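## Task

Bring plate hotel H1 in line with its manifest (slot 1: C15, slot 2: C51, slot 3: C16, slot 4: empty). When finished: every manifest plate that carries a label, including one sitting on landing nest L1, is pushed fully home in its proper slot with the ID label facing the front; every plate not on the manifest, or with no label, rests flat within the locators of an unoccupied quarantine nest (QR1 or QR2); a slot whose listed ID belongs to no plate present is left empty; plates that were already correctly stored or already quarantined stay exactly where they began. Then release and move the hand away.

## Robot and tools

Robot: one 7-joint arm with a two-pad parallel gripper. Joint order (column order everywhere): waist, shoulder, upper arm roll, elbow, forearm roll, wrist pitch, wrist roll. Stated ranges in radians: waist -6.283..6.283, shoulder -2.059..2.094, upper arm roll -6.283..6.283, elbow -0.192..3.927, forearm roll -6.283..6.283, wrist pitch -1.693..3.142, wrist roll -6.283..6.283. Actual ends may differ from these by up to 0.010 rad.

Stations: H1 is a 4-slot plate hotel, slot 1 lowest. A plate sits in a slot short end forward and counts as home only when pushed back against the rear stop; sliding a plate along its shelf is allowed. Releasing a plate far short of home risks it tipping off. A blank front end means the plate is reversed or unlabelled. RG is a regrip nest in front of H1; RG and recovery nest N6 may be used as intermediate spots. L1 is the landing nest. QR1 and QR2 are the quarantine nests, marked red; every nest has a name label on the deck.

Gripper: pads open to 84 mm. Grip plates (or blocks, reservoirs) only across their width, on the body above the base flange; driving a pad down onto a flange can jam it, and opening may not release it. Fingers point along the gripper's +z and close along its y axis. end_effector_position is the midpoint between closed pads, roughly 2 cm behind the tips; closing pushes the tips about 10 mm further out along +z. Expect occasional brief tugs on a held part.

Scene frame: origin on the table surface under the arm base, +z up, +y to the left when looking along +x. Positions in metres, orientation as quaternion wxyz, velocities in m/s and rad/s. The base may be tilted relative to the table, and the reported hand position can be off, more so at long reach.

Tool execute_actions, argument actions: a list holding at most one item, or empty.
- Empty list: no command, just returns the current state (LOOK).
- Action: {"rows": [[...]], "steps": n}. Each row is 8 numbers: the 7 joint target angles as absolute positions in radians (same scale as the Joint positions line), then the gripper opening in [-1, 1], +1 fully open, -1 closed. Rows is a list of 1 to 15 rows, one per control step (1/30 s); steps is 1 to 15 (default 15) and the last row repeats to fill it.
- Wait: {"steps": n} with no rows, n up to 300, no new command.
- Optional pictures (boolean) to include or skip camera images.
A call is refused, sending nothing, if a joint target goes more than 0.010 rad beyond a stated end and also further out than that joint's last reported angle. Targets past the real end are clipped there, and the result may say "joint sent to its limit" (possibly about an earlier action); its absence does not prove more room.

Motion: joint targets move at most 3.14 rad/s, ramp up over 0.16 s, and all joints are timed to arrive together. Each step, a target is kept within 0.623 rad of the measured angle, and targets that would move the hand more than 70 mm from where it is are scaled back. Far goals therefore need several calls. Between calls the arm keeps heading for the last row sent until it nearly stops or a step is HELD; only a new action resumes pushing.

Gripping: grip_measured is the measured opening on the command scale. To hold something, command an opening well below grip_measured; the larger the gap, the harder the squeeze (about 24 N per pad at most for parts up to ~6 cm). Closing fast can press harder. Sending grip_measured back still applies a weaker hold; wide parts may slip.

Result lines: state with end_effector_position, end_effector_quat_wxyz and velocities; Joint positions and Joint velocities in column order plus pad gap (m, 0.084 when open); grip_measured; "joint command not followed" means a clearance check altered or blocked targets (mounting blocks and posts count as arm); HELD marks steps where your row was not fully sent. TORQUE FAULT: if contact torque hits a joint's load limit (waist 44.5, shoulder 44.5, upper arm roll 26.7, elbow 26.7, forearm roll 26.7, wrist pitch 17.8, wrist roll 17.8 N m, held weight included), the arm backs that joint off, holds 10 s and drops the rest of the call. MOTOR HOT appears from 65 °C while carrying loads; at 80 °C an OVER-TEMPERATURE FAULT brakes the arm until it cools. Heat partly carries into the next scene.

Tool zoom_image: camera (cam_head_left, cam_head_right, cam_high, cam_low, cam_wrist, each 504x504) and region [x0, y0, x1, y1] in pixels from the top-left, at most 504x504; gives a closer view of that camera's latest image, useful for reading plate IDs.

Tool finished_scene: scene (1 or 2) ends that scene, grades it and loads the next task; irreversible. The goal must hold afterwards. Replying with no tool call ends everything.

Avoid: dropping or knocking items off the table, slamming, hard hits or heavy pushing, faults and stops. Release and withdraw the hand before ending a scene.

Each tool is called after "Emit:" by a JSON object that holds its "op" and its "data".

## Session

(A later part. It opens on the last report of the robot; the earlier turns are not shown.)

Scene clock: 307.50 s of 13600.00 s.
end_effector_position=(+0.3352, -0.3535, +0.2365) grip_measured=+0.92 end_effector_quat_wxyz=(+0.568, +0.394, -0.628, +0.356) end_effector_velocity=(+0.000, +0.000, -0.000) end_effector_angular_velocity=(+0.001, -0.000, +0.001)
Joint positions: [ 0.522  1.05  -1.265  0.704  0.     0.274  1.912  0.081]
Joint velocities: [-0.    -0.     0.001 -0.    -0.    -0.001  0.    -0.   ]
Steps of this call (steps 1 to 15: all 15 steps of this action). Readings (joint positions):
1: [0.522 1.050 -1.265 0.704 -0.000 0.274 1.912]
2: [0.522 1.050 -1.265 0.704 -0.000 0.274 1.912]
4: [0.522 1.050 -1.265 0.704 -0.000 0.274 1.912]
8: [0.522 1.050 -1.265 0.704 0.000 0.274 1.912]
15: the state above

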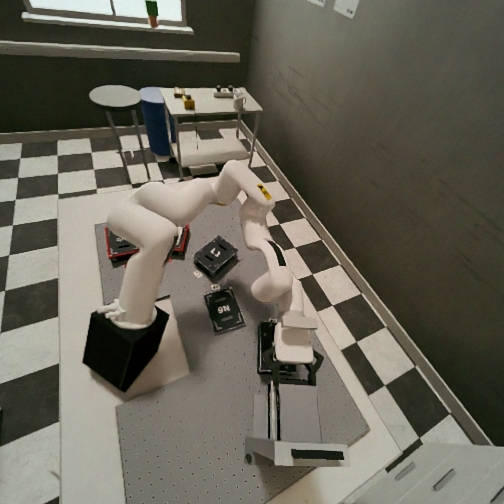

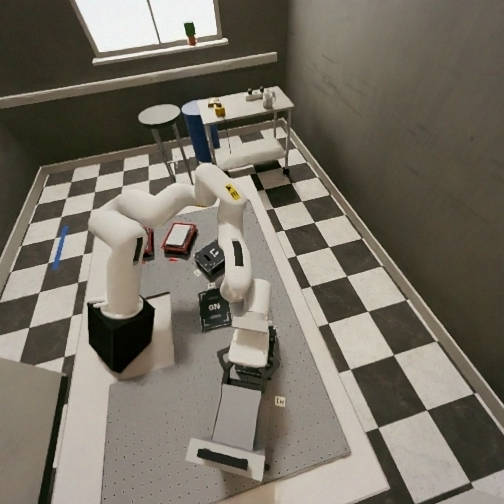

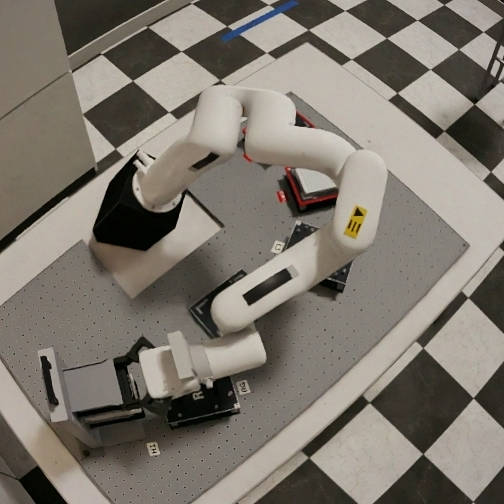

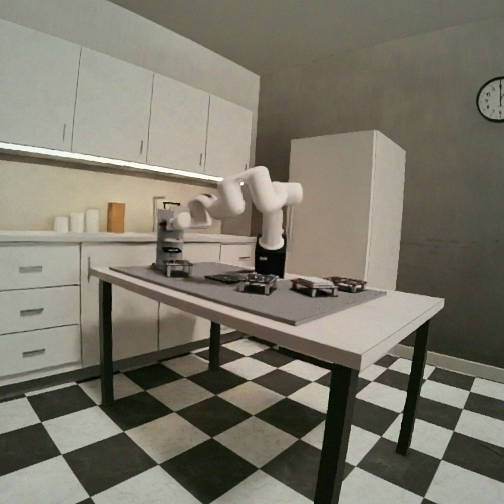

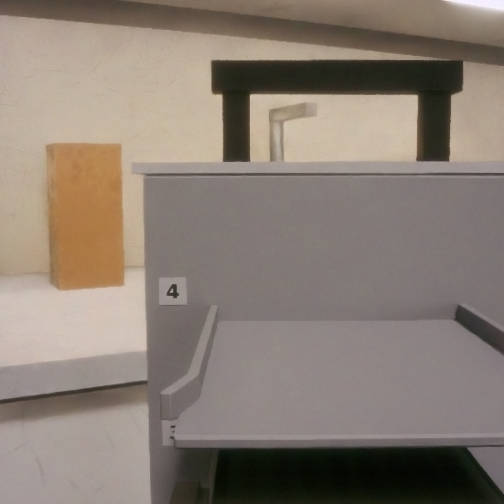

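Emit:
{"op": "execute_actions", "data": {"actions": [{"rows":[[0.5221,1.0492,-1.2665,0.7027,0,0.2734,1.9103,-1],[0.5227,1.0481,-1.2688,0.7016,0,0.2732,1.9081,-1],[0.5232,1.0470,-1.2710,0.7006,0,0.2729,1.9060,-1],[0.5235,1.0465,-1.2721,0.7001,0,0.2728,1.9050,-1],[0.5287,1.0453,-1.2745,0.6993,0,0.2767,1.9053,-1],[0.5391,1.0430,-1.2792,0.6979,0,0.2844,1.9059,-1],[0.5546,1.0396,-1.2862,0.6959,0,0.2961,1.9068,-1],[0.5725,1.0358,-1.2944,0.6938,0,0.3098,1.9079,-1],[0.5927,1.0315,-1.3037,0.6917,0,0.3256,1.9092,-1],[0.6127,1.0274,-1.3128,0.6900,0,0.3414,1.9104,-1],[0.6325,1.0234,-1.3219,0.6886,0,0.3573,1.9116,-1],[0.6520,1.0197,-1.3309,0.6875,0,0.3734,1.9129,-1],[0.6713,1.0160,-1.3398,0.6868,0,0.3895,1.9141,-1],[0.6904,1.0125,-1.3486,0.6864,0,0.4056,1.9153,-1],[0.7092,1.0092,-1.3574,0.6863,0,0.4219,1.9166,-1]],"steps":15}], "pictures": false}}

Emit:
{"op": "execute_actions", "data": {"actions": [{"rows":[[0.7278,1.0061,-1.3660,0.6866,0,0.4383,1.9178,-1],[0.7461,1.0031,-1.3746,0.6872,0,0.4548,1.9190,-1],[0.7643,1.0002,-1.3830,0.6882,0,0.4713,1.9202,-1],[0.7822,0.9975,-1.3914,0.6894,0,0.4880,1.9215,-1],[0.7998,0.9950,-1.3998,0.6910,0,0.5047,1.9227,-1],[0.8172,0.9927,-1.4080,0.6930,0,0.5215,1.9239,-1],[0.8344,0.9904,-1.4161,0.6953,0,0.5384,1.9252,-1],[0.8514,0.9884,-1.4242,0.6979,0,0.5554,1.9264,-1],[0.8681,0.9865,-1.4322,0.7009,0,0.5725,1.9276,-1],[0.8825,0.9850,-1.4390,0.7038,0,0.5875,1.9287,-1],[0.8968,0.9836,-1.4459,0.7069,0,0.6026,1.9298,-1],[0.9089,0.9824,-1.4517,0.7097,0,0.6156,1.9307,-1],[0.9169,0.9817,-1.4555,0.7118,0,0.6243,1.9313,-1],[0.9228,0.9813,-1.4584,0.7134,0,0.6309,1.9318,-1],[0.9255,0.9810,-1.4610,0.7134,0,0.6331,1.9308,-1]],"steps":15}], "pictures": false}}

Emit:
{"op": "execute_actions", "data": {"actions": [{"rows":[[0.9269,0.9809,-1.4643,0.7123,0,0.6332,1.9283,-1],[0.9290,0.9805,-1.4691,0.7105,0,0.6332,1.9246,-1],[0.9327,0.9798,-1.4772,0.7075,0,0.6333,1.9187,-1],[0.9378,0.9788,-1.4885,0.7032,0,0.6335,1.9103,-1],[0.9438,0.9775,-1.5014,0.6982,0,0.6337,1.9008,-1],[0.9504,0.9763,-1.5160,0.6930,0,0.6340,1.8900,-1],[0.9575,0.9753,-1.5322,0.6874,0,0.6344,1.8779,-1],[0.9645,0.9745,-1.5483,0.6821,0,0.6349,1.8656,-1],[0.9713,0.9739,-1.5645,0.6771,0,0.6355,1.8532,-1],[0.9773,0.9735,-1.5791,0.6728,0,0.6361,1.8420,-1],[0.9826,0.9732,-1.5920,0.6691,0,0.6367,1.8319,-1],[0.9872,0.9731,-1.6033,0.6659,0,0.6373,1.8231,-1],[0.9911,0.9730,-1.6130,0.6633,0,0.6377,1.8154,-1],[0.9933,0.9730,-1.6187,0.6618,0,0.6381,1.8110,-1],[0.9943,0.9730,-1.6211,0.6612,0,0.6382,1.8091,-1]],"steps":15}], "pictures": false}}

Emit:
{"op": "execute_actions", "data": {"actions": [{"steps":10}]}}

Emit:
{"op": "zoom_image", "data": {"camera": "cam_wrist", "region": [180, 340, 504, 504]}}

Scene clock: 359.67 s of 13600.00 s.
end_effector_position=(+0.3493, -0.3250, +0.2397) grip_measured=+0.92 end_effector_quat_wxyz=(+0.569, +0.394, -0.628, +0.357) end_effector_velocity=(+0.079, +0.145, -0.004) end_effector_angular_velocity=(+0.009, -0.002, +0.020)
Joint positions: [ 0.637  1.023 -1.324  0.689 -0.     0.362  1.912  0.081]
Joint velocities: [ 0.564 -0.11  -0.256 -0.023  0.     0.45   0.034  0.   ]
Steps of this call (steps 1 to 15: the robot went on to your last target; steps 16 to 90: nothing new was sent; then 48.67 s passed at rest; steps 91 to 105: all 15 steps of this action). Readings (joint positions):
91: [0.522 1.050 -1.265 0.703 0.000 0.274 1.912]
92: [0.522 1.050 -1.265 0.703 0.000 0.274 1.911]
94: [0.522 1.049 -1.267 0.702 -0.000 0.273 1.909]
98: [0.532 1.045 -1.276 0.698 0.000 0.281 1.907]
105: the state above

Scene clock: 360.17 s of 13600.00 s.
end_effector_position=(+0.3850, -0.2533, +0.2390) grip_measured=+0.92 end_effector_quat_wxyz=(+0.568, +0.395, -0.628, +0.356) end_effector_velocity=(+0.054, +0.103, -0.002) end_effector_angular_velocity=(+0.008, +0.002, +0.015)
Joint positions: [ 0.895  0.984 -1.445  0.708  0.     0.601  1.93   0.081]
Joint velocities: [ 0.335 -0.033 -0.158  0.074 -0.     0.339  0.02   0.   ]
Steps of this call (steps 1 to 15: all 15 steps of this action). Readings (joint positions):
1: [0.656 1.019 -1.332 0.688 -0.000 0.378 1.913]
2: [0.675 1.016 -1.341 0.688 -0.000 0.393 1.914]
4: [0.713 1.009 -1.359 0.687 -0.000 0.425 1.917]
8: [0.785 0.998 -1.393 0.691 0.000 0.491 1.922]
15: the state above

Scene clock: 360.67 s of 13600.00 s.
end_effector_position=(+0.3888, -0.2445, +0.2833) grip_measured=+0.92 end_effector_quat_wxyz=(+0.568, +0.393, -0.629, +0.356) end_effector_velocity=(+0.001, +0.002, +0.102) end_effector_angular_velocity=(+0.002, -0.007, +0.003)
Joint positions: [ 0.982  0.973 -1.593  0.669  0.     0.637  1.832  0.081]
Joint velocities: [ 0.131 -0.009 -0.318 -0.09   0.     0.015 -0.24   0.   ]
Steps of this call (steps 1 to 15: all 15 steps of this action). Readings (joint positions):
1: [0.905 0.983 -1.450 0.710 0.000 0.611 1.930]
2: [0.913 0.982 -1.454 0.711 0.000 0.618 1.930]
4: [0.922 0.981 -1.463 0.711 -0.000 0.627 1.926]
8: [0.941 0.978 -1.498 0.699 -0.000 0.633 1.902]
15: the state above

Scene clock: 361.00 s of 13600.00 s.
end_effector_position=(+0.3888, -0.2440, +0.2919) grip_measured=+0.92 end_effector_quat_wxyz=(+0.568, +0.394, -0.628, +0.356) end_effector_velocity=(+0.000, -0.000, +0.003) end_effector_angular_velocity=(-0.002, -0.001, +0.000)
Joint positions: [ 0.994  0.973 -1.62   0.661 -0.     0.638  1.809  0.081]
Joint velocities: [ 0.002  0.001 -0.009 -0.002 -0.001 -0.    -0.005  0.   ]
Steps of this call (steps 1 to 10: the robot went on to your last target). Readings (joint positions):
1: [0.986 0.973 -1.602 0.667 0.000 0.637 1.825]
2: [0.988 0.973 -1.609 0.665 0.000 0.638 1.820]
4: [0.992 0.973 -1.616 0.663 0.000 0.638 1.814]
8: [0.994 0.973 -1.619 0.662 -0.000 0.638 1.810]
10: the state above

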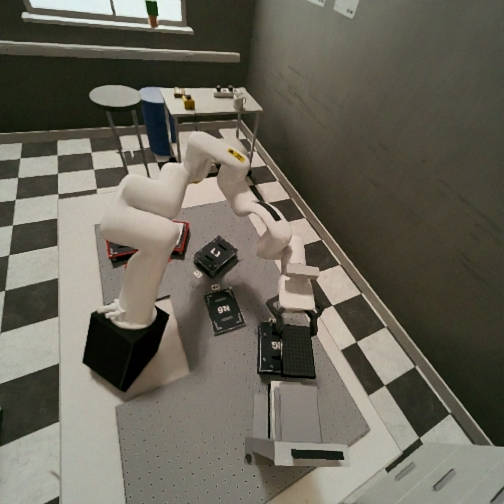

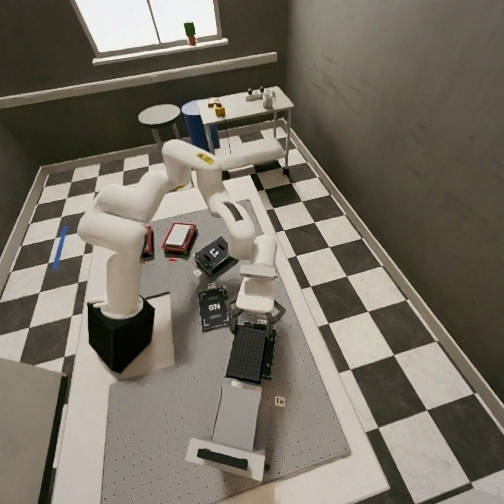

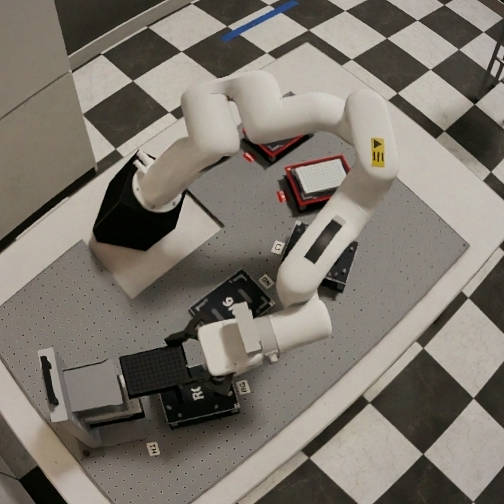

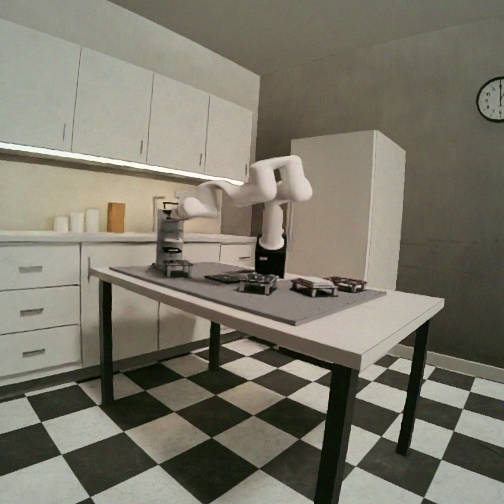

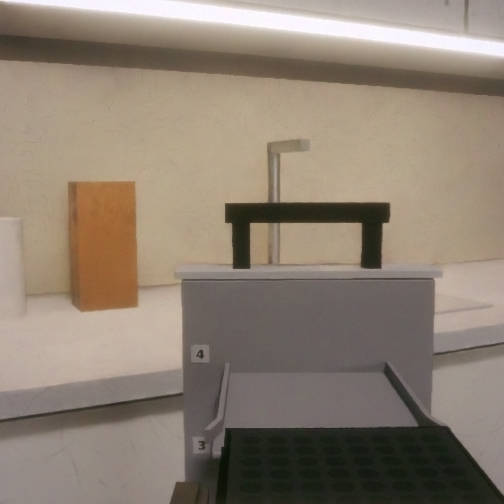

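Region (180, 340, 504, 504) of cam_wrist's 504x504 image, scaled by 1.556, with more detail than that image has; it fills the top 255 rows of this view, and the rest is white.

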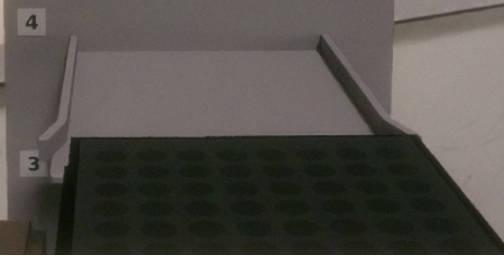

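Emit:
{"op": "execute_actions", "data": {"actions": [{"rows":[[0.9911,0.9729,-1.6198,0.6624,0,0.6367,1.8087,-1],[0.9848,0.9726,-1.6168,0.6608,0,0.6299,1.8082,-1],[0.9765,0.9722,-1.6127,0.6586,0,0.6209,1.8075,-1],[0.9637,0.9717,-1.6065,0.6557,0,0.6074,1.8065,-1],[0.9487,0.9712,-1.5992,0.6524,0,0.5917,1.8053,-1],[0.9334,0.9709,-1.5918,0.6494,0,0.5761,1.8041,-1],[0.9156,0.9706,-1.5831,0.6463,0,0.5583,1.8028,-1],[0.8976,0.9704,-1.5742,0.6435,0,0.5406,1.8015,-1],[0.8792,0.9704,-1.5652,0.6411,0,0.5230,1.8001,-1],[0.8605,0.9705,-1.5561,0.6390,0,0.5055,1.7988,-1],[0.8416,0.9708,-1.5467,0.6373,0,0.4880,1.7975,-1],[0.8223,0.9713,-1.5372,0.6359,0,0.4706,1.7961,-1],[0.8027,0.9718,-1.5275,0.6349,0,0.4533,1.7948,-1],[0.7828,0.9725,-1.5177,0.6342,0,0.4361,1.7935,-1],[0.7626,0.9734,-1.5077,0.6339,0,0.4190,1.7921,-1]],"steps":15}], "pictures": false}}

Emit:
{"op": "execute_actions", "data": {"actions": [{"rows":[[0.7421,0.9744,-1.4975,0.6339,0,0.4020,1.7908,-1],[0.7213,0.9756,-1.4871,0.6342,0,0.3850,1.7895,-1],[0.7001,0.9769,-1.4766,0.6349,0,0.3681,1.7881,-1],[0.6787,0.9783,-1.4659,0.6360,0,0.3513,1.7868,-1],[0.6570,0.9799,-1.4551,0.6374,0,0.3346,1.7854,-1],[0.6350,0.9817,-1.4441,0.6391,0,0.3180,1.7841,-1],[0.6154,0.9833,-1.4342,0.6409,0,0.3035,1.7830,-1],[0.5985,0.9848,-1.4257,0.6427,0,0.2911,1.7819,-1],[0.5871,0.9858,-1.4200,0.6440,0,0.2829,1.7813,-1],[0.5799,0.9865,-1.4165,0.6448,0,0.2778,1.7809,-1],[0.5756,0.9869,-1.4143,0.6453,0,0.2747,1.7806,-1],[0.5751,0.9877,-1.4123,0.6459,0,0.2748,1.7824,-1],[0.5746,0.9884,-1.4103,0.6465,0,0.2749,1.7843,-1],[0.5741,0.9892,-1.4084,0.6472,0,0.2749,1.7861,-1],[0.5736,0.9900,-1.4064,0.6478,0,0.2750,1.7880,-1]],"steps":15}], "pictures": false}}

Emit:
{"op": "execute_actions", "data": {"actions": [{"steps":10}]}}

Emit:
{"op": "zoom_image", "data": {"camera": "cam_wrist", "region": [180, 340, 504, 504]}}

Scene clock: 388.53 s of 13600.00 s.
end_effector_position=(+0.3678, -0.2880, +0.2926) grip_measured=-1.00 end_effector_quat_wxyz=(+0.569, +0.394, -0.628, +0.356) end_effector_velocity=(-0.071, -0.145, +0.002) end_effector_angular_velocity=(-0.005, +0.002, +0.001)
Joint positions: [ 0.836  0.971 -1.544  0.638 -0.     0.485  1.797  0.   ]
Joint velocities: [-0.562  0.012  0.277 -0.041 -0.    -0.506 -0.039  0.   ]
Steps of this call (steps 1 to 30: the robot went on to your last target; steps 31 to 90: nothing new was sent; then 24.03 s passed at rest; steps 91 to 105: all 15 steps of this action). Readings (joint positions):
91: [0.994 0.973 -1.621 0.661 0.000 0.638 1.809]
92: [0.994 0.973 -1.621 0.661 -0.000 0.638 1.809]
94: [0.988 0.973 -1.618 0.661 -0.000 0.632 1.808]
98: [0.953 0.972 -1.601 0.654 -0.000 0.596 1.806]
105: the state above

Scene clock: 389.03 s of 13600.00 s.
end_effector_position=(+0.3378, -0.3483, +0.2921) grip_measured=-1.00 end_effector_quat_wxyz=(+0.569, +0.393, -0.628, +0.356) end_effector_velocity=(-0.002, -0.022, -0.021) end_effector_angular_velocity=(+0.011, +0.001, +0.024)
Joint positions: [ 0.583  0.987 -1.416  0.645  0.     0.282  1.784  0.   ]
Joint velocities: [-0.107  0.024  0.097  0.032 -0.    -0.085  0.031  0.   ]
Steps of this call (steps 1 to 15: all 15 steps of this action). Readings (joint positions):
1: [0.817 0.972 -1.535 0.636 -0.000 0.468 1.796]
2: [0.798 0.972 -1.525 0.636 -0.000 0.451 1.795]
4: [0.758 0.974 -1.506 0.635 -0.000 0.417 1.792]
8: [0.675 0.979 -1.464 0.637 0.000 0.350 1.787]
15: the state above

Scene clock: 389.37 s of 13600.00 s.
end_effector_position=(+0.3377, -0.3499, +0.2895) grip_measured=-1.00 end_effector_quat_wxyz=(+0.568, +0.394, -0.628, +0.357) end_effector_velocity=(-0.002, -0.001, +0.000) end_effector_angular_velocity=(-0.001, -0.000, -0.003)
Joint positions: [ 0.574  0.99  -1.407  0.648  0.     0.275  1.788  0.   ]
Joint velocities: [-0.004  0.     0.002 -0.001 -0.    -0.001  0.     0.   ]
Steps of this call (steps 1 to 10: the robot went on to your last target). Readings (joint positions):
1: [0.580 0.988 -1.413 0.646 0.000 0.279 1.785]
2: [0.578 0.989 -1.411 0.647 -0.000 0.278 1.786]
4: [0.576 0.989 -1.408 0.648 -0.000 0.276 1.787]
8: [0.575 0.990 -1.407 0.648 -0.000 0.275 1.788]
10: the state above

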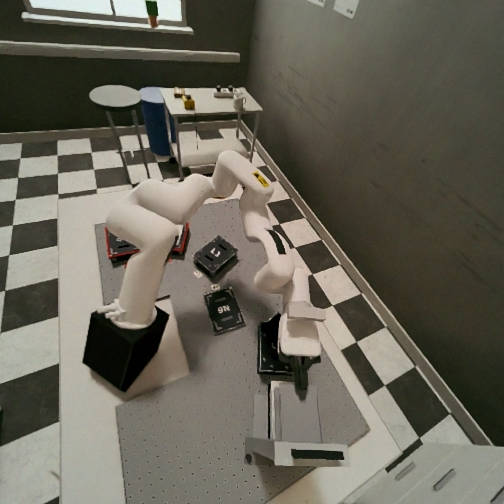

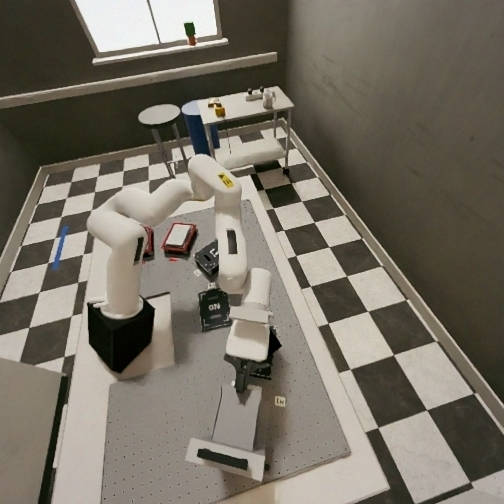

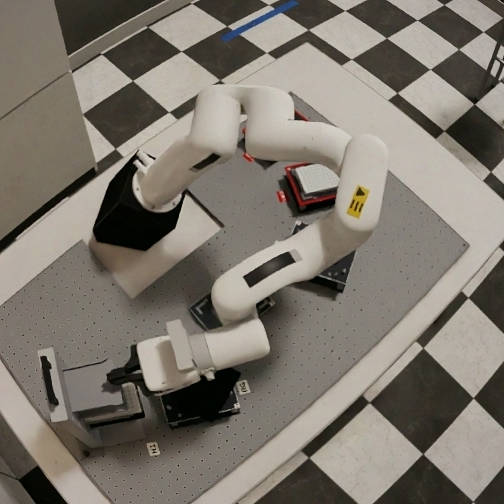

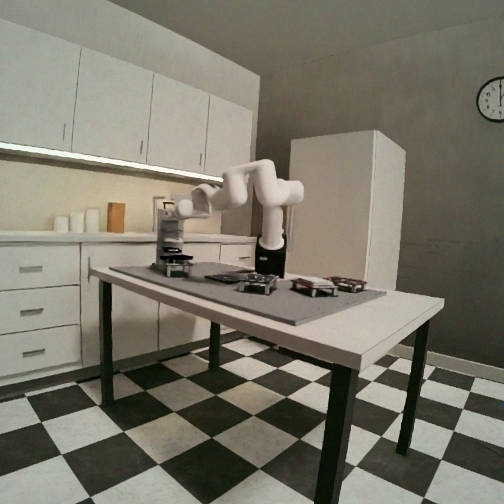

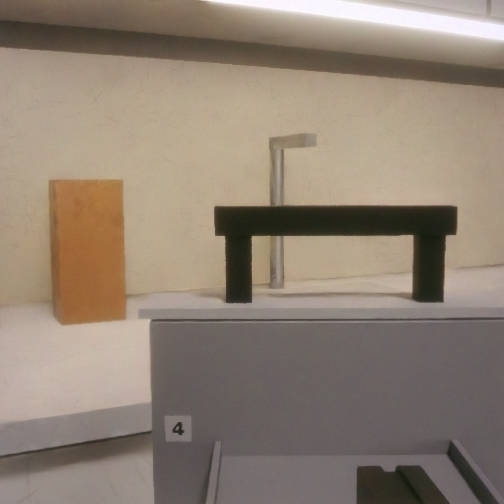

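Region (180, 340, 504, 504) of cam_wrist's 504x504 image, scaled by 1.556, with more detail than that image has; it fills the top 255 rows of this view, and the rest is white.

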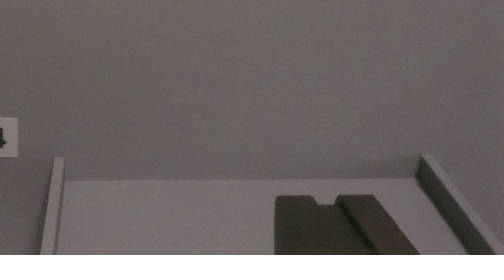

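Emit:
{"op": "execute_actions", "data": {"actions": [{"rows":[[0.5871,0.9858,-1.4200,0.6440,0,0.2829,1.7813,-0.5],[0.6126,0.9835,-1.4328,0.6412,0,0.3014,1.7828,-0.2],[0.6570,0.9799,-1.4551,0.6374,0,0.3346,1.7854,0],[0.7001,0.9769,-1.4766,0.6349,0,0.3681,1.7881,0.3],[0.7421,0.9744,-1.4975,0.6339,0,0.4020,1.7908,0.6],[0.7828,0.9725,-1.5177,0.6342,0,0.4361,1.7935,1],[0.8223,0.9713,-1.5372,0.6359,0,0.4706,1.7961,1],[0.8605,0.9705,-1.5561,0.6390,0,0.5055,1.7988,1],[0.8976,0.9704,-1.5742,0.6435,0,0.5406,1.8015,1],[0.9334,0.9709,-1.5918,0.6494,0,0.5761,1.8041,1],[0.9687,0.9719,-1.6090,0.6567,0,0.6124,1.8069,1],[1.005,0.9735,-1.6265,0.666,0,0.652,1.81,1],[1.04,0.976,-1.643,0.678,0,0.692,1.813,1],[1.07,0.975,-1.657,0.695,0,0.73,1.815,1],[1.10,0.97,-1.67,0.715,0,0.765,1.815,1]],"steps":15}], "pictures": false}}

Emit:
{"op": "execute_actions", "data": {"actions": [{"rows":[[1.13,0.95,-1.68,0.74,0,0.80,1.81,1],[1.16,0.92,-1.69,0.77,0,0.84,1.80,1],[1.19,0.88,-1.70,0.80,0,0.88,1.79,1],[1.22,0.84,-1.71,0.83,0,0.92,1.78,1],[1.25,0.80,-1.72,0.86,0,0.96,1.77,1],[1.28,0.76,-1.73,0.89,0,1.0,1.76,1],[1.30,0.73,-1.74,0.91,0,1.03,1.75,1],[1.32,0.70,-1.75,0.93,0,1.06,1.74,1]],"steps":15}], "pictures": false}}

Emit:
{"op": "execute_actions", "data": {"actions": [{"steps":8}]}}

Scene clock: 409.70 s of 13600.00 s.
end_effector_position=(+0.3870, -0.2534, +0.2918) grip_measured=+1.00 end_effector_quat_wxyz=(+0.568, +0.395, -0.628, +0.357) end_effector_velocity=(+0.169, +0.313, -0.006) end_effector_angular_velocity=(+0.020, -0.003, +0.023)
Joint positions: [ 0.96   0.973 -1.603  0.661 -0.     0.608  1.806  0.084]
Joint velocities: [ 1.039  0.019 -0.501  0.27  -0.     1.102  0.076  0.003]
Steps of this call (steps 1 to 30: the robot went on to your last target; steps 31 to 90: nothing new was sent; then 16.83 s passed at rest; steps 91 to 105: all 15 steps of this action). Readings (joint positions):
91: [0.574 0.990 -1.407 0.648 -0.000 0.275 1.788]
92: [0.576 0.989 -1.409 0.647 -0.000 0.277 1.787]
94: [0.595 0.986 -1.422 0.643 0.000 0.292 1.785]
98: [0.704 0.978 -1.479 0.637 0.000 0.375 1.789]
105: the state above

Scene clock: 410.20 s of 13600.00 s.
end_effector_position=(+0.4731, -0.0979, +0.2492) grip_measured=+1.00 end_effector_quat_wxyz=(-0.500, -0.492, +0.668, -0.250) end_effector_velocity=(-0.001, +0.062, -0.010) end_effector_angular_velocity=(+0.200, +0.072, -0.070)
Joint positions: [ 1.31   0.713 -1.746  0.922  0.     1.043  1.744  0.084]
Joint velocities: [ 0.131 -0.172 -0.057  0.098 -0.     0.219 -0.053 -0.   ]
Steps of this call (steps 1 to 15: all 15 steps of this action). Readings (joint positions):
1: [0.994 0.973 -1.620 0.672 -0.000 0.645 1.809]
2: [1.026 0.972 -1.635 0.685 -0.000 0.681 1.810]
4: [1.086 0.954 -1.659 0.720 -0.000 0.750 1.808]
8: [1.185 0.862 -1.696 0.805 0.000 0.877 1.785]
15: the state above

Scene clock: 410.47 s of 13600.00 s.
end_effector_position=(+0.4728, -0.0935, +0.2486) grip_measured=+1.00 end_effector_quat_wxyz=(-0.500, -0.494, +0.669, -0.242) end_effector_velocity=(+0.005, +0.006, -0.002) end_effector_angular_velocity=(+0.011, -0.000, +0.012)
Joint positions: [ 1.319  0.701 -1.75   0.928 -0.     1.06   1.74   0.084]
Joint velocities: [ 0.009 -0.006 -0.     0.011  0.     0.004 -0.002  0.   ]
Steps of this call (steps 1 to 8: the robot went on to your last target). Readings (joint positions):
1: [1.313 0.708 -1.748 0.924 0.000 1.049 1.743]
2: [1.315 0.705 -1.748 0.925 -0.000 1.053 1.742]
4: [1.317 0.703 -1.749 0.926 -0.000 1.057 1.741]
8: the state above

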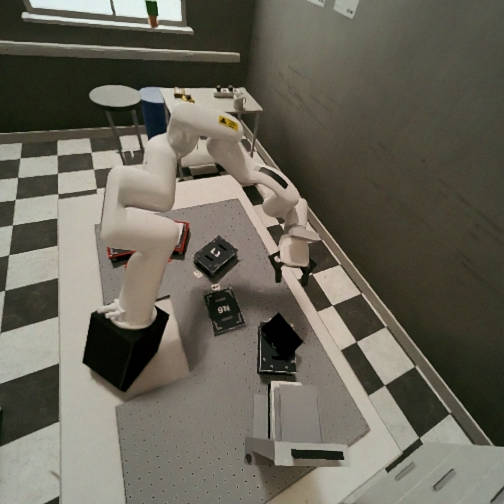

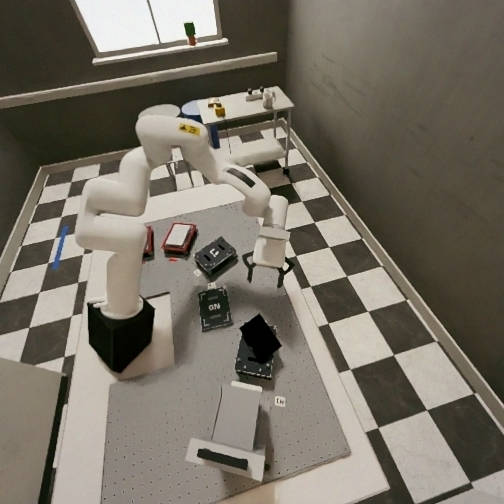

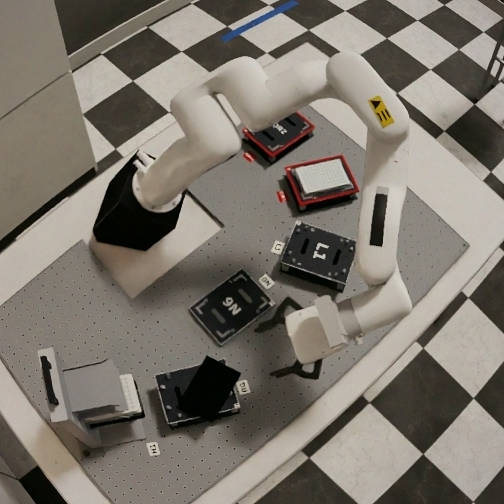

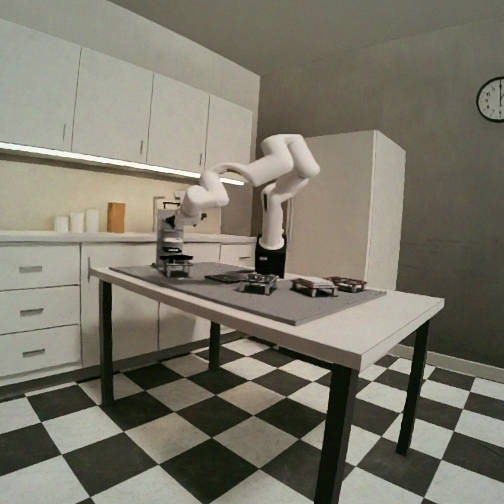

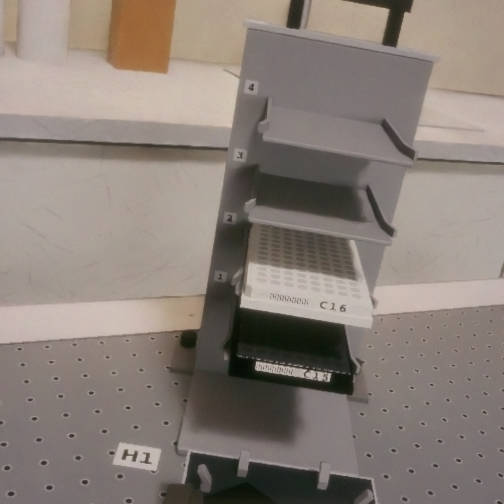

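Emit:
{"op": "zoom_image", "data": {"camera": "cam_high", "region": [145, 340, 265, 440]}}

Emit:
{"op": "zoom_image", "data": {"camera": "cam_low", "region": [145, 235, 205, 285]}}

Emit:
{"op": "zoom_image", "data": {"camera": "cam_head_left", "region": [240, 300, 320, 390]}}

Emit:
{"op": "zoom_image", "data": {"camera": "cam_head_right", "region": [220, 300, 300, 390]}}

Region (145, 340, 265, 440) of cam_high's 504x504 image, scaled by 4.200, with more detail than that image has.

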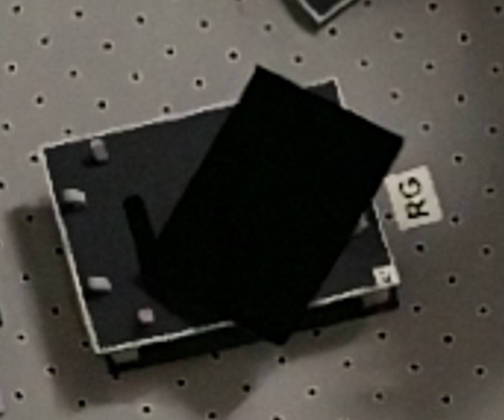

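Region (145, 235, 205, 285) of cam_low's 504x504 image, scaled by 8.400, with more detail than that image has.

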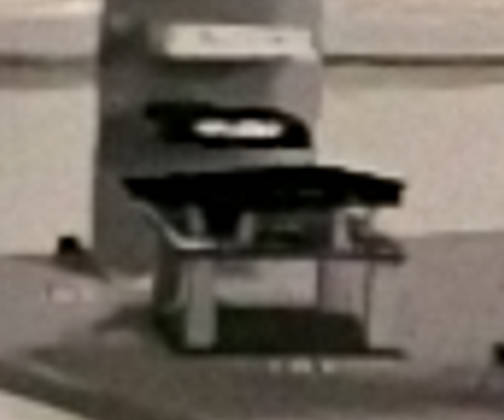

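Region (240, 300, 320, 390) of cam_head_left's 504x504 image, scaled by 5.600, with more detail than that image has.

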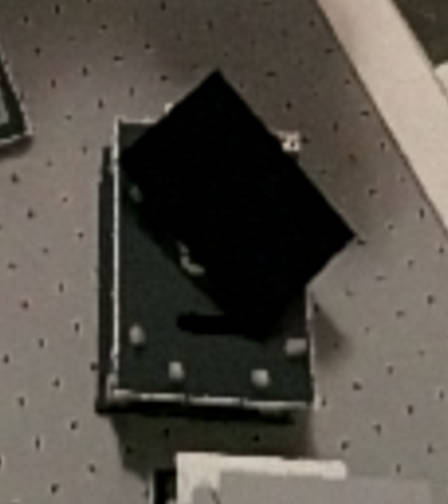

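Region (220, 300, 300, 390) of cam_head_right's 504x504 image, scaled by 5.600, with more detail than that image has.

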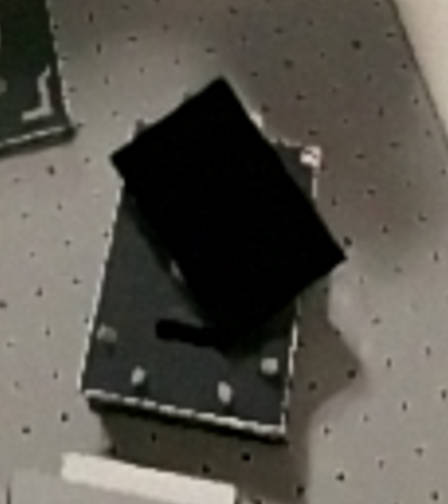

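Emit:
{"op": "execute_actions", "data": {"actions": [{"rows":[[1.311,0.706,-1.741,0.928,0,1.053,1.746,1],[1.294,0.718,-1.724,0.923,0,1.038,1.759,1],[1.267,0.736,-1.698,0.916,0,1.016,1.778,1],[1.237,0.757,-1.667,0.907,0,0.990,1.800,1],[1.202,0.781,-1.632,0.898,0,0.960,1.825,1],[1.167,0.805,-1.597,0.888,0,0.930,1.850,1],[1.131,0.829,-1.562,0.878,0,0.901,1.875,1],[1.096,0.854,-1.527,0.869,0,0.871,1.901,1],[1.061,0.878,-1.492,0.859,0,0.841,1.926,1],[1.026,0.902,-1.457,0.850,0,0.812,1.951,1],[0.991,0.926,-1.423,0.840,0,0.782,1.976,1],[0.956,0.950,-1.388,0.830,0,0.752,2.002,1],[0.925,0.971,-1.357,0.822,0,0.727,2.024,1],[0.899,0.989,-1.331,0.815,0,0.704,2.042,1],[0.8815,1.0011,-1.3134,0.8100,0,0.6895,2.0551,1]],"steps":15}], "pictures": false}}

Emit:
{"op": "execute_actions", "data": {"actions": [{"steps":22}]}}

Emit:
{"op": "zoom_image", "data": {"camera": "cam_wrist", "region": [180, 360, 306, 486]}}

Emit:
{"op": "zoom_image", "data": {"camera": "cam_wrist", "region": [334, 360, 460, 486]}}

Scene clock: 445.10 s of 13600.00 s.
end_effector_position=(+0.4312, -0.1866, +0.2005) grip_measured=+1.00 end_effector_quat_wxyz=(+0.549, +0.420, -0.639, +0.338) end_effector_velocity=(-0.225, -0.313, -0.133) end_effector_angular_velocity=(-0.642, +0.004, -0.109)
Joint positions: [ 1.002  0.918 -1.433  0.842  0.     0.793  1.967  0.084]
Joint velocities: [-0.922  0.629  0.906 -0.256 -0.    -0.77   0.655  0.   ]
Steps of this call (steps 1 to 30: the robot went on to your last target; steps 31 to 90: nothing new was sent; then 31.13 s passed at rest; steps 91 to 105: all 15 steps of this action). Readings (joint positions):
91: [1.320 0.700 -1.750 0.930 0.000 1.060 1.740]
92: [1.318 0.701 -1.748 0.930 -0.000 1.058 1.742]
94: [1.304 0.711 -1.735 0.927 -0.000 1.046 1.752]
98: [1.224 0.766 -1.654 0.905 -0.000 0.978 1.810]
105: the state above

Scene clock: 445.83 s of 13600.00 s.
end_effector_position=(+0.3970, -0.2279, +0.1831) grip_measured=+1.00 end_effector_quat_wxyz=(+0.568, +0.394, -0.628, +0.356) end_effector_velocity=(-0.001, -0.001, -0.000) end_effector_angular_velocity=(-0.001, +0.002, -0.002)
Joint positions: [ 0.882  1.001 -1.314  0.81   0.     0.69   2.055  0.084]
Joint velocities: [-0.002  0.001  0.002 -0.001  0.001  0.    -0.     0.   ]
Steps of this call (steps 1 to 22: the robot went on to your last target). Readings (joint positions):
1: [0.972 0.939 -1.404 0.834 0.000 0.767 1.989]
2: [0.945 0.958 -1.376 0.826 -0.000 0.745 2.008]
4: [0.907 0.984 -1.339 0.814 -0.000 0.715 2.035]
8: [0.886 0.998 -1.319 0.811 0.000 0.694 2.051]
22: the state above

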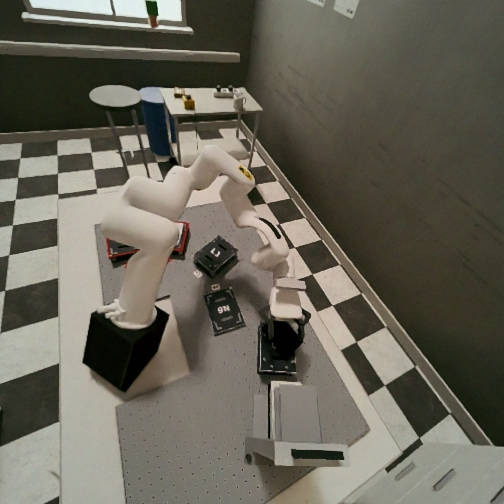

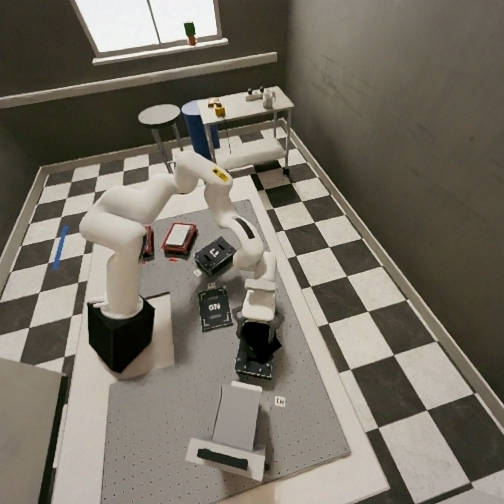

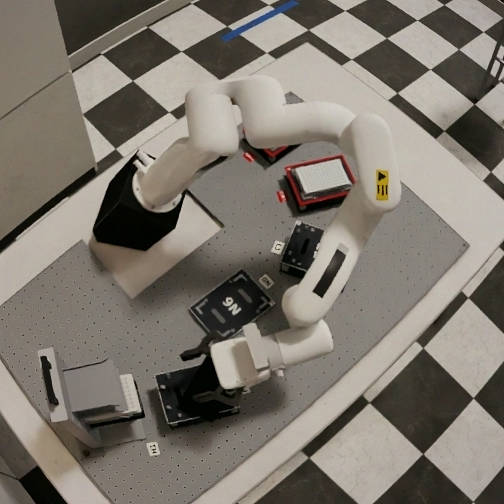

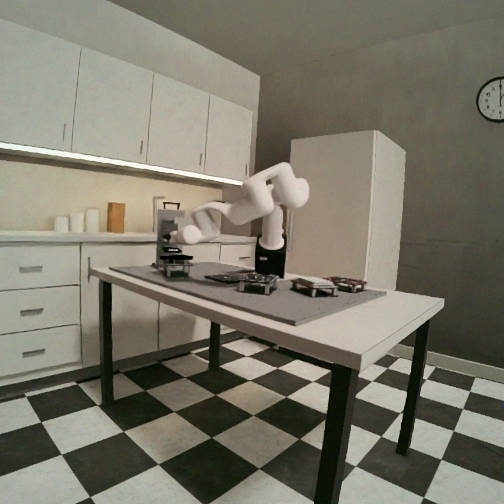

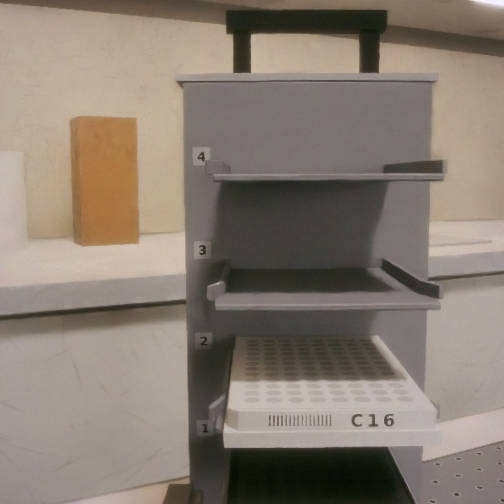

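Region (180, 360, 306, 486) of cam_wrist's 504x504 image, scaled by 4.000, with more detail than that image has.

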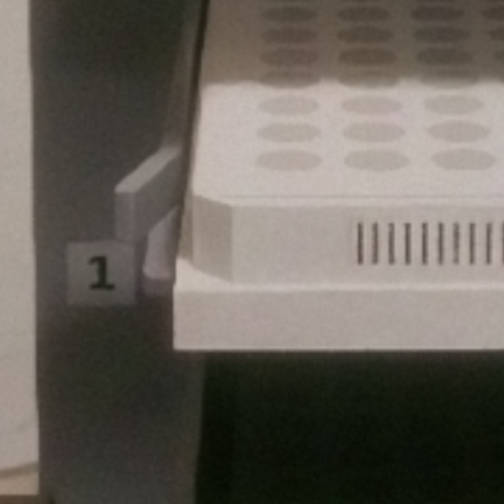

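Region (334, 360, 460, 486) of cam_wrist's 504x504 image, scaled by 4.000, with more detail than that image has.

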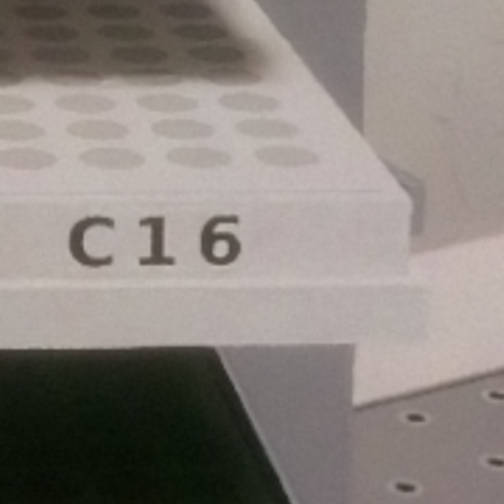

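Emit:
{"op": "execute_actions", "data": {"actions": []}}

Scene clock: 475.60 s of 13600.00 s.
end_effector_position=(+0.3969, -0.2280, +0.1831) grip_measured=+1.00 end_effector_quat_wxyz=(+0.568, +0.394, -0.628, +0.356) end_effector_velocity=(-0.000, +0.000, -0.000) end_effector_angular_velocity=(+0.000, -0.000, +0.000)
Joint positions: [ 0.882  1.001 -1.313  0.81  -0.     0.689  2.055  0.084]
Joint velocities: [-0.    -0.001  0.001 -0.    -0.001 -0.     0.001 -0.   ]
Steps of this call (steps 1 to 15: the robot went on to your last target; steps 16 to 90: nothing new was sent; then 26.77 s passed at rest). Readings (joint positions):
1: [0.882 1.001 -1.314 0.810 0.000 0.690 2.055]
2: [0.882 1.001 -1.314 0.810 0.000 0.690 2.055]
4: [0.882 1.001 -1.313 0.810 0.000 0.690 2.055]
8: [0.882 1.001 -1.313 0.810 0.000 0.689 2.055]
90: the state above
The arm was judged still, so your last target was given up. Only a new action makes it travel on or press farther. Fingers that are still opening or closing keep moving.

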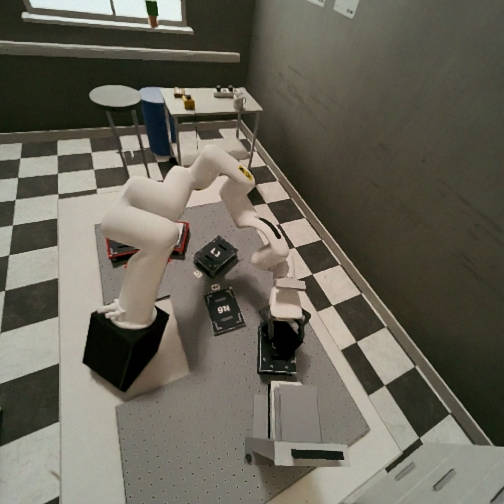

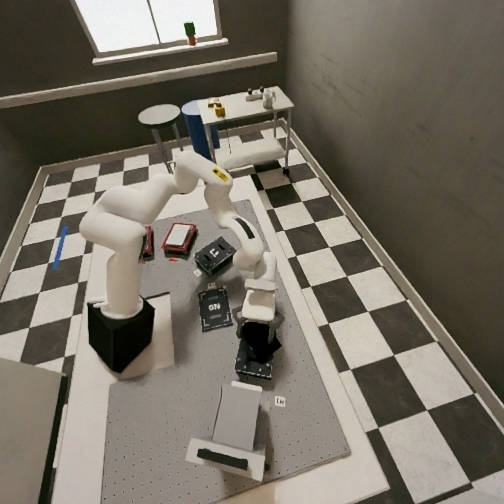

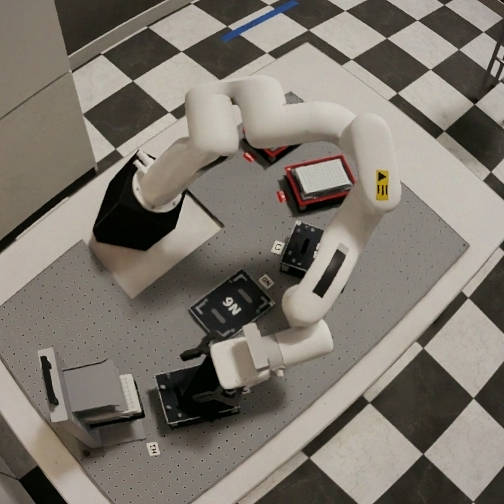

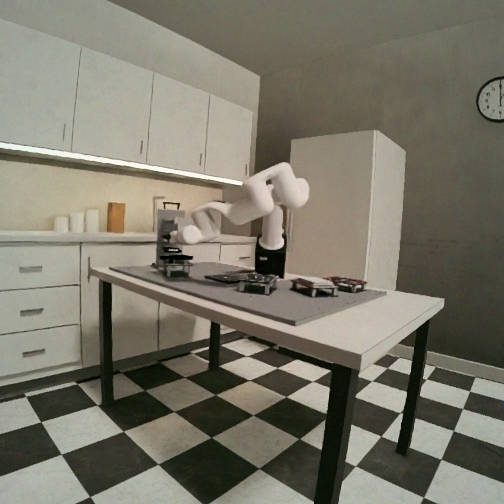

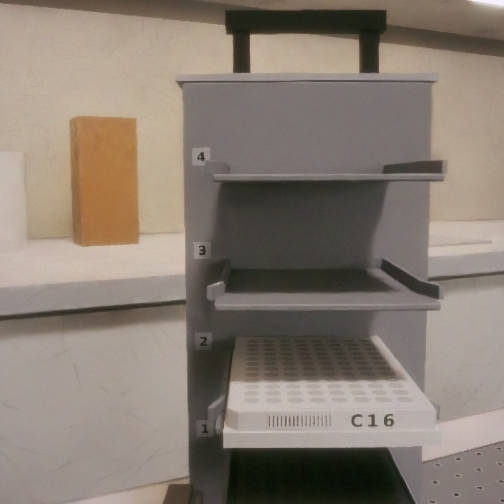

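Emit:
{"op": "execute_actions", "data": {"actions": [{"rows":[[0.8700,1.0035,-1.3080,0.8058,0,0.6755,2.0542,1],[0.8555,1.0065,-1.3013,0.8010,0,0.6581,2.0530,1],[0.8290,1.0124,-1.2890,0.7931,0,0.6271,2.0510,1],[0.8018,1.0188,-1.2767,0.7864,0,0.5964,2.0489,1],[0.7740,1.0258,-1.2643,0.7808,0,0.5660,2.0468,1],[0.7456,1.0333,-1.2518,0.7763,0,0.5359,2.0448,1],[0.7166,1.0414,-1.2392,0.7729,0,0.5062,2.0427,1],[0.6870,1.0500,-1.2265,0.7707,0,0.4768,2.0406,1],[0.6567,1.0592,-1.2137,0.7696,0,0.4478,2.0385,1],[0.6259,1.0689,-1.2008,0.7696,0,0.4191,2.0365,1],[0.6080,1.0748,-1.1934,0.7702,0,0.4030,2.0353,1],[0.5944,1.0792,-1.1878,0.7708,0,0.3907,2.0344,1]],"steps":15}], "pictures": false}}

Emit:
{"op": "execute_actions", "data": {"actions": [{"rows":[[0.5838,1.0827,-1.1835,0.7715,0,0.3813,2.0337,1],[0.5731,1.0863,-1.1791,0.7722,0,0.3720,2.0330,1],[0.5623,1.0900,-1.1747,0.7731,0,0.3627,2.0323,1],[0.5515,1.0937,-1.1704,0.7741,0,0.3534,2.0316,1],[0.5406,1.0975,-1.1660,0.7753,0,0.3441,2.0310,1],[0.5296,1.1013,-1.1616,0.7765,0,0.3349,2.0303,1],[0.5186,1.1052,-1.1572,0.7779,0,0.3257,2.0296,1],[0.5075,1.1092,-1.1528,0.7794,0,0.3166,2.0289,1],[0.4963,1.1132,-1.1483,0.7811,0,0.3075,2.0282,1],[0.4851,1.1173,-1.1439,0.7828,0,0.2985,2.0275,1]],"steps":15}]}}

Scene clock: 538.57 s of 13600.00 s.
end_effector_position=(+0.3533, -0.3143, +0.1850) grip_measured=+1.00 end_effector_quat_wxyz=(+0.570, +0.391, -0.628, +0.356) end_effector_velocity=(-0.075, -0.121, +0.011) end_effector_angular_velocity=(-0.015, +0.000, -0.028)
Joint positions: [ 0.621  1.071 -1.201  0.769  0.     0.42   2.036  0.084]
Joint velocities: [-0.398  0.123  0.157 -0.023 -0.    -0.362 -0.026 -0.   ]
Steps of this call (steps 1 to 90: nothing new was sent; then 59.47 s passed at rest; steps 91 to 105: all 15 steps of this action). Readings (joint positions):
91: [0.881 1.001 -1.313 0.810 -0.000 0.689 2.055]
92: [0.879 1.002 -1.312 0.810 0.000 0.686 2.055]
94: [0.866 1.004 -1.306 0.806 -0.000 0.669 2.054]
98: [0.793 1.022 -1.273 0.787 -0.000 0.588 2.048]
105: the state above

Scene clock: 539.07 s of 13600.00 s.
end_effector_position=(+0.3353, -0.3522, +0.1837) grip_measured=+1.00 end_effector_quat_wxyz=(+0.569, +0.393, -0.628, +0.356) end_effector_velocity=(-0.005, -0.019, -0.004) end_effector_angular_velocity=(+0.009, -0.003, +0.012)
Joint positions: [ 0.49   1.115 -1.146  0.781  0.     0.304  2.028  0.084]
Joint velocities: [-0.068  0.024  0.03   0.016  0.001 -0.064 -0.005 -0.   ]
Steps of this call (steps 1 to 15: all 15 steps of this action). Readings (joint positions):
1: [0.610 1.074 -1.196 0.769 0.000 0.410 2.036]
2: [0.602 1.077 -1.192 0.770 0.000 0.401 2.035]
4: [0.587 1.082 -1.185 0.772 -0.000 0.384 2.034]
8: [0.548 1.095 -1.168 0.776 -0.000 0.350 2.031]
15: the state above

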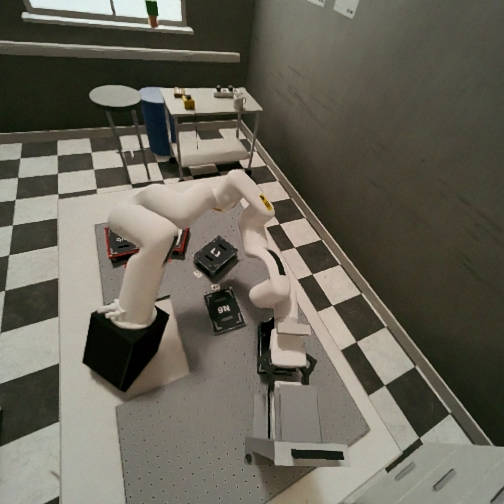

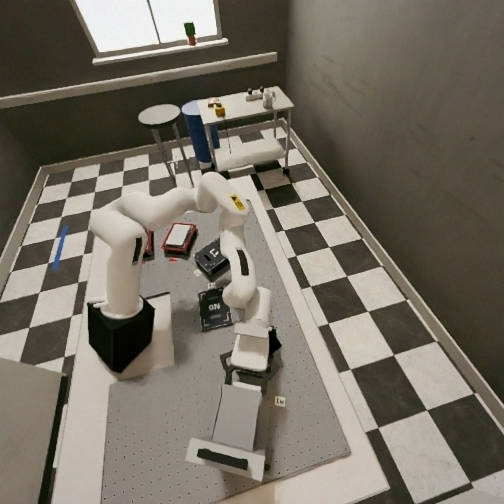

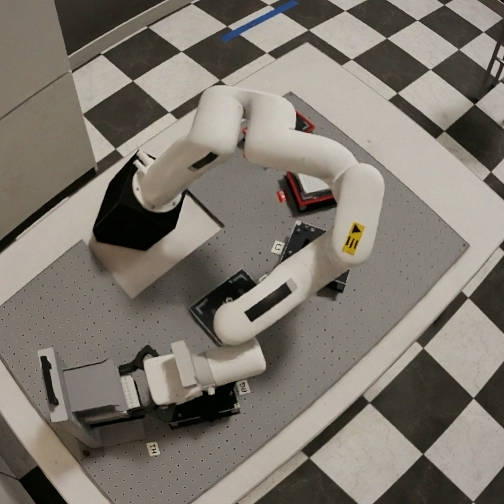

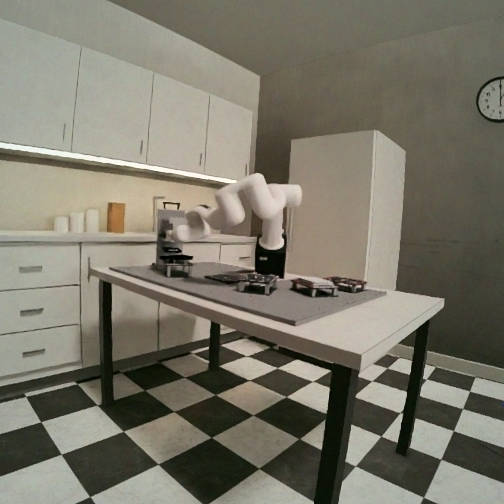

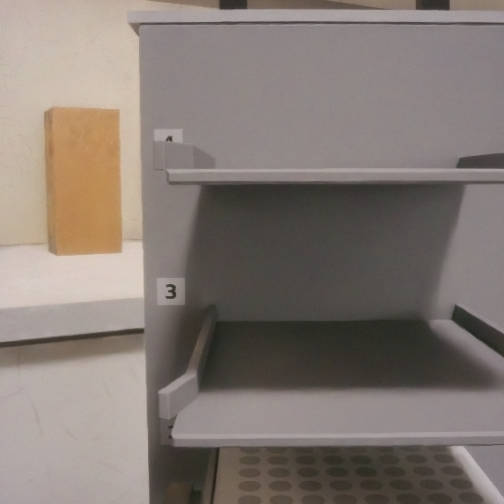

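Emit:
{"op": "execute_actions", "data": {"actions": [{"rows":[[0.4851,1.1173,-1.1439,0.7828,0,0.2985,2.0275,0.97],[0.4851,1.1173,-1.1439,0.7828,0,0.2985,2.0275,0.94],[0.4851,1.1173,-1.1439,0.7828,0,0.2985,2.0275,0.9],[0.4851,1.1173,-1.1439,0.7828,0,0.2985,2.0275,0.86],[0.4851,1.1173,-1.1439,0.7828,0,0.2985,2.0275,0.8],[0.4851,1.1173,-1.1439,0.7828,0,0.2985,2.0275,0.7],[0.4851,1.1173,-1.1439,0.7828,0,0.2985,2.0275,0.5],[0.4851,1.1173,-1.1439,0.7828,0,0.2985,2.0275,0.2],[0.4851,1.1173,-1.1439,0.7828,0,0.2985,2.0275,-0.2],[0.4851,1.1173,-1.1439,0.7828,0,0.2985,2.0275,-0.6],[0.4851,1.1173,-1.1439,0.7828,0,0.2985,2.0275,-1]],"steps":14}], "pictures": false}}

Scene clock: 546.77 s of 13600.00 s.
end_effector_position=(+0.3351, -0.3536, +0.1832) grip_measured=+0.92 end_effector_quat_wxyz=(+0.568, +0.394, -0.628, +0.356) end_effector_velocity=(+0.000, +0.000, -0.000) end_effector_angular_velocity=(+0.001, +0.001, +0.001)
Joint positions: [ 0.485  1.117 -1.144  0.783  0.     0.299  2.027  0.081]
Joint velocities: [ 0.     0.001  0.001  0.001 -0.    -0.001 -0.     0.   ]
Steps of this call (steps 1 to 15: the robot went on to your last target; steps 16 to 90: nothing new was sent; then 4.23 s passed at rest; steps 91 to 104: all 14 steps of this action). Readings (joint positions):
91: [0.485 1.117 -1.144 0.783 -0.000 0.298 2.027]
92: [0.485 1.117 -1.144 0.783 0.000 0.298 2.028]
94: [0.485 1.117 -1.144 0.783 0.000 0.298 2.027]
98: [0.485 1.117 -1.144 0.783 0.000 0.299 2.027]
104: the state above


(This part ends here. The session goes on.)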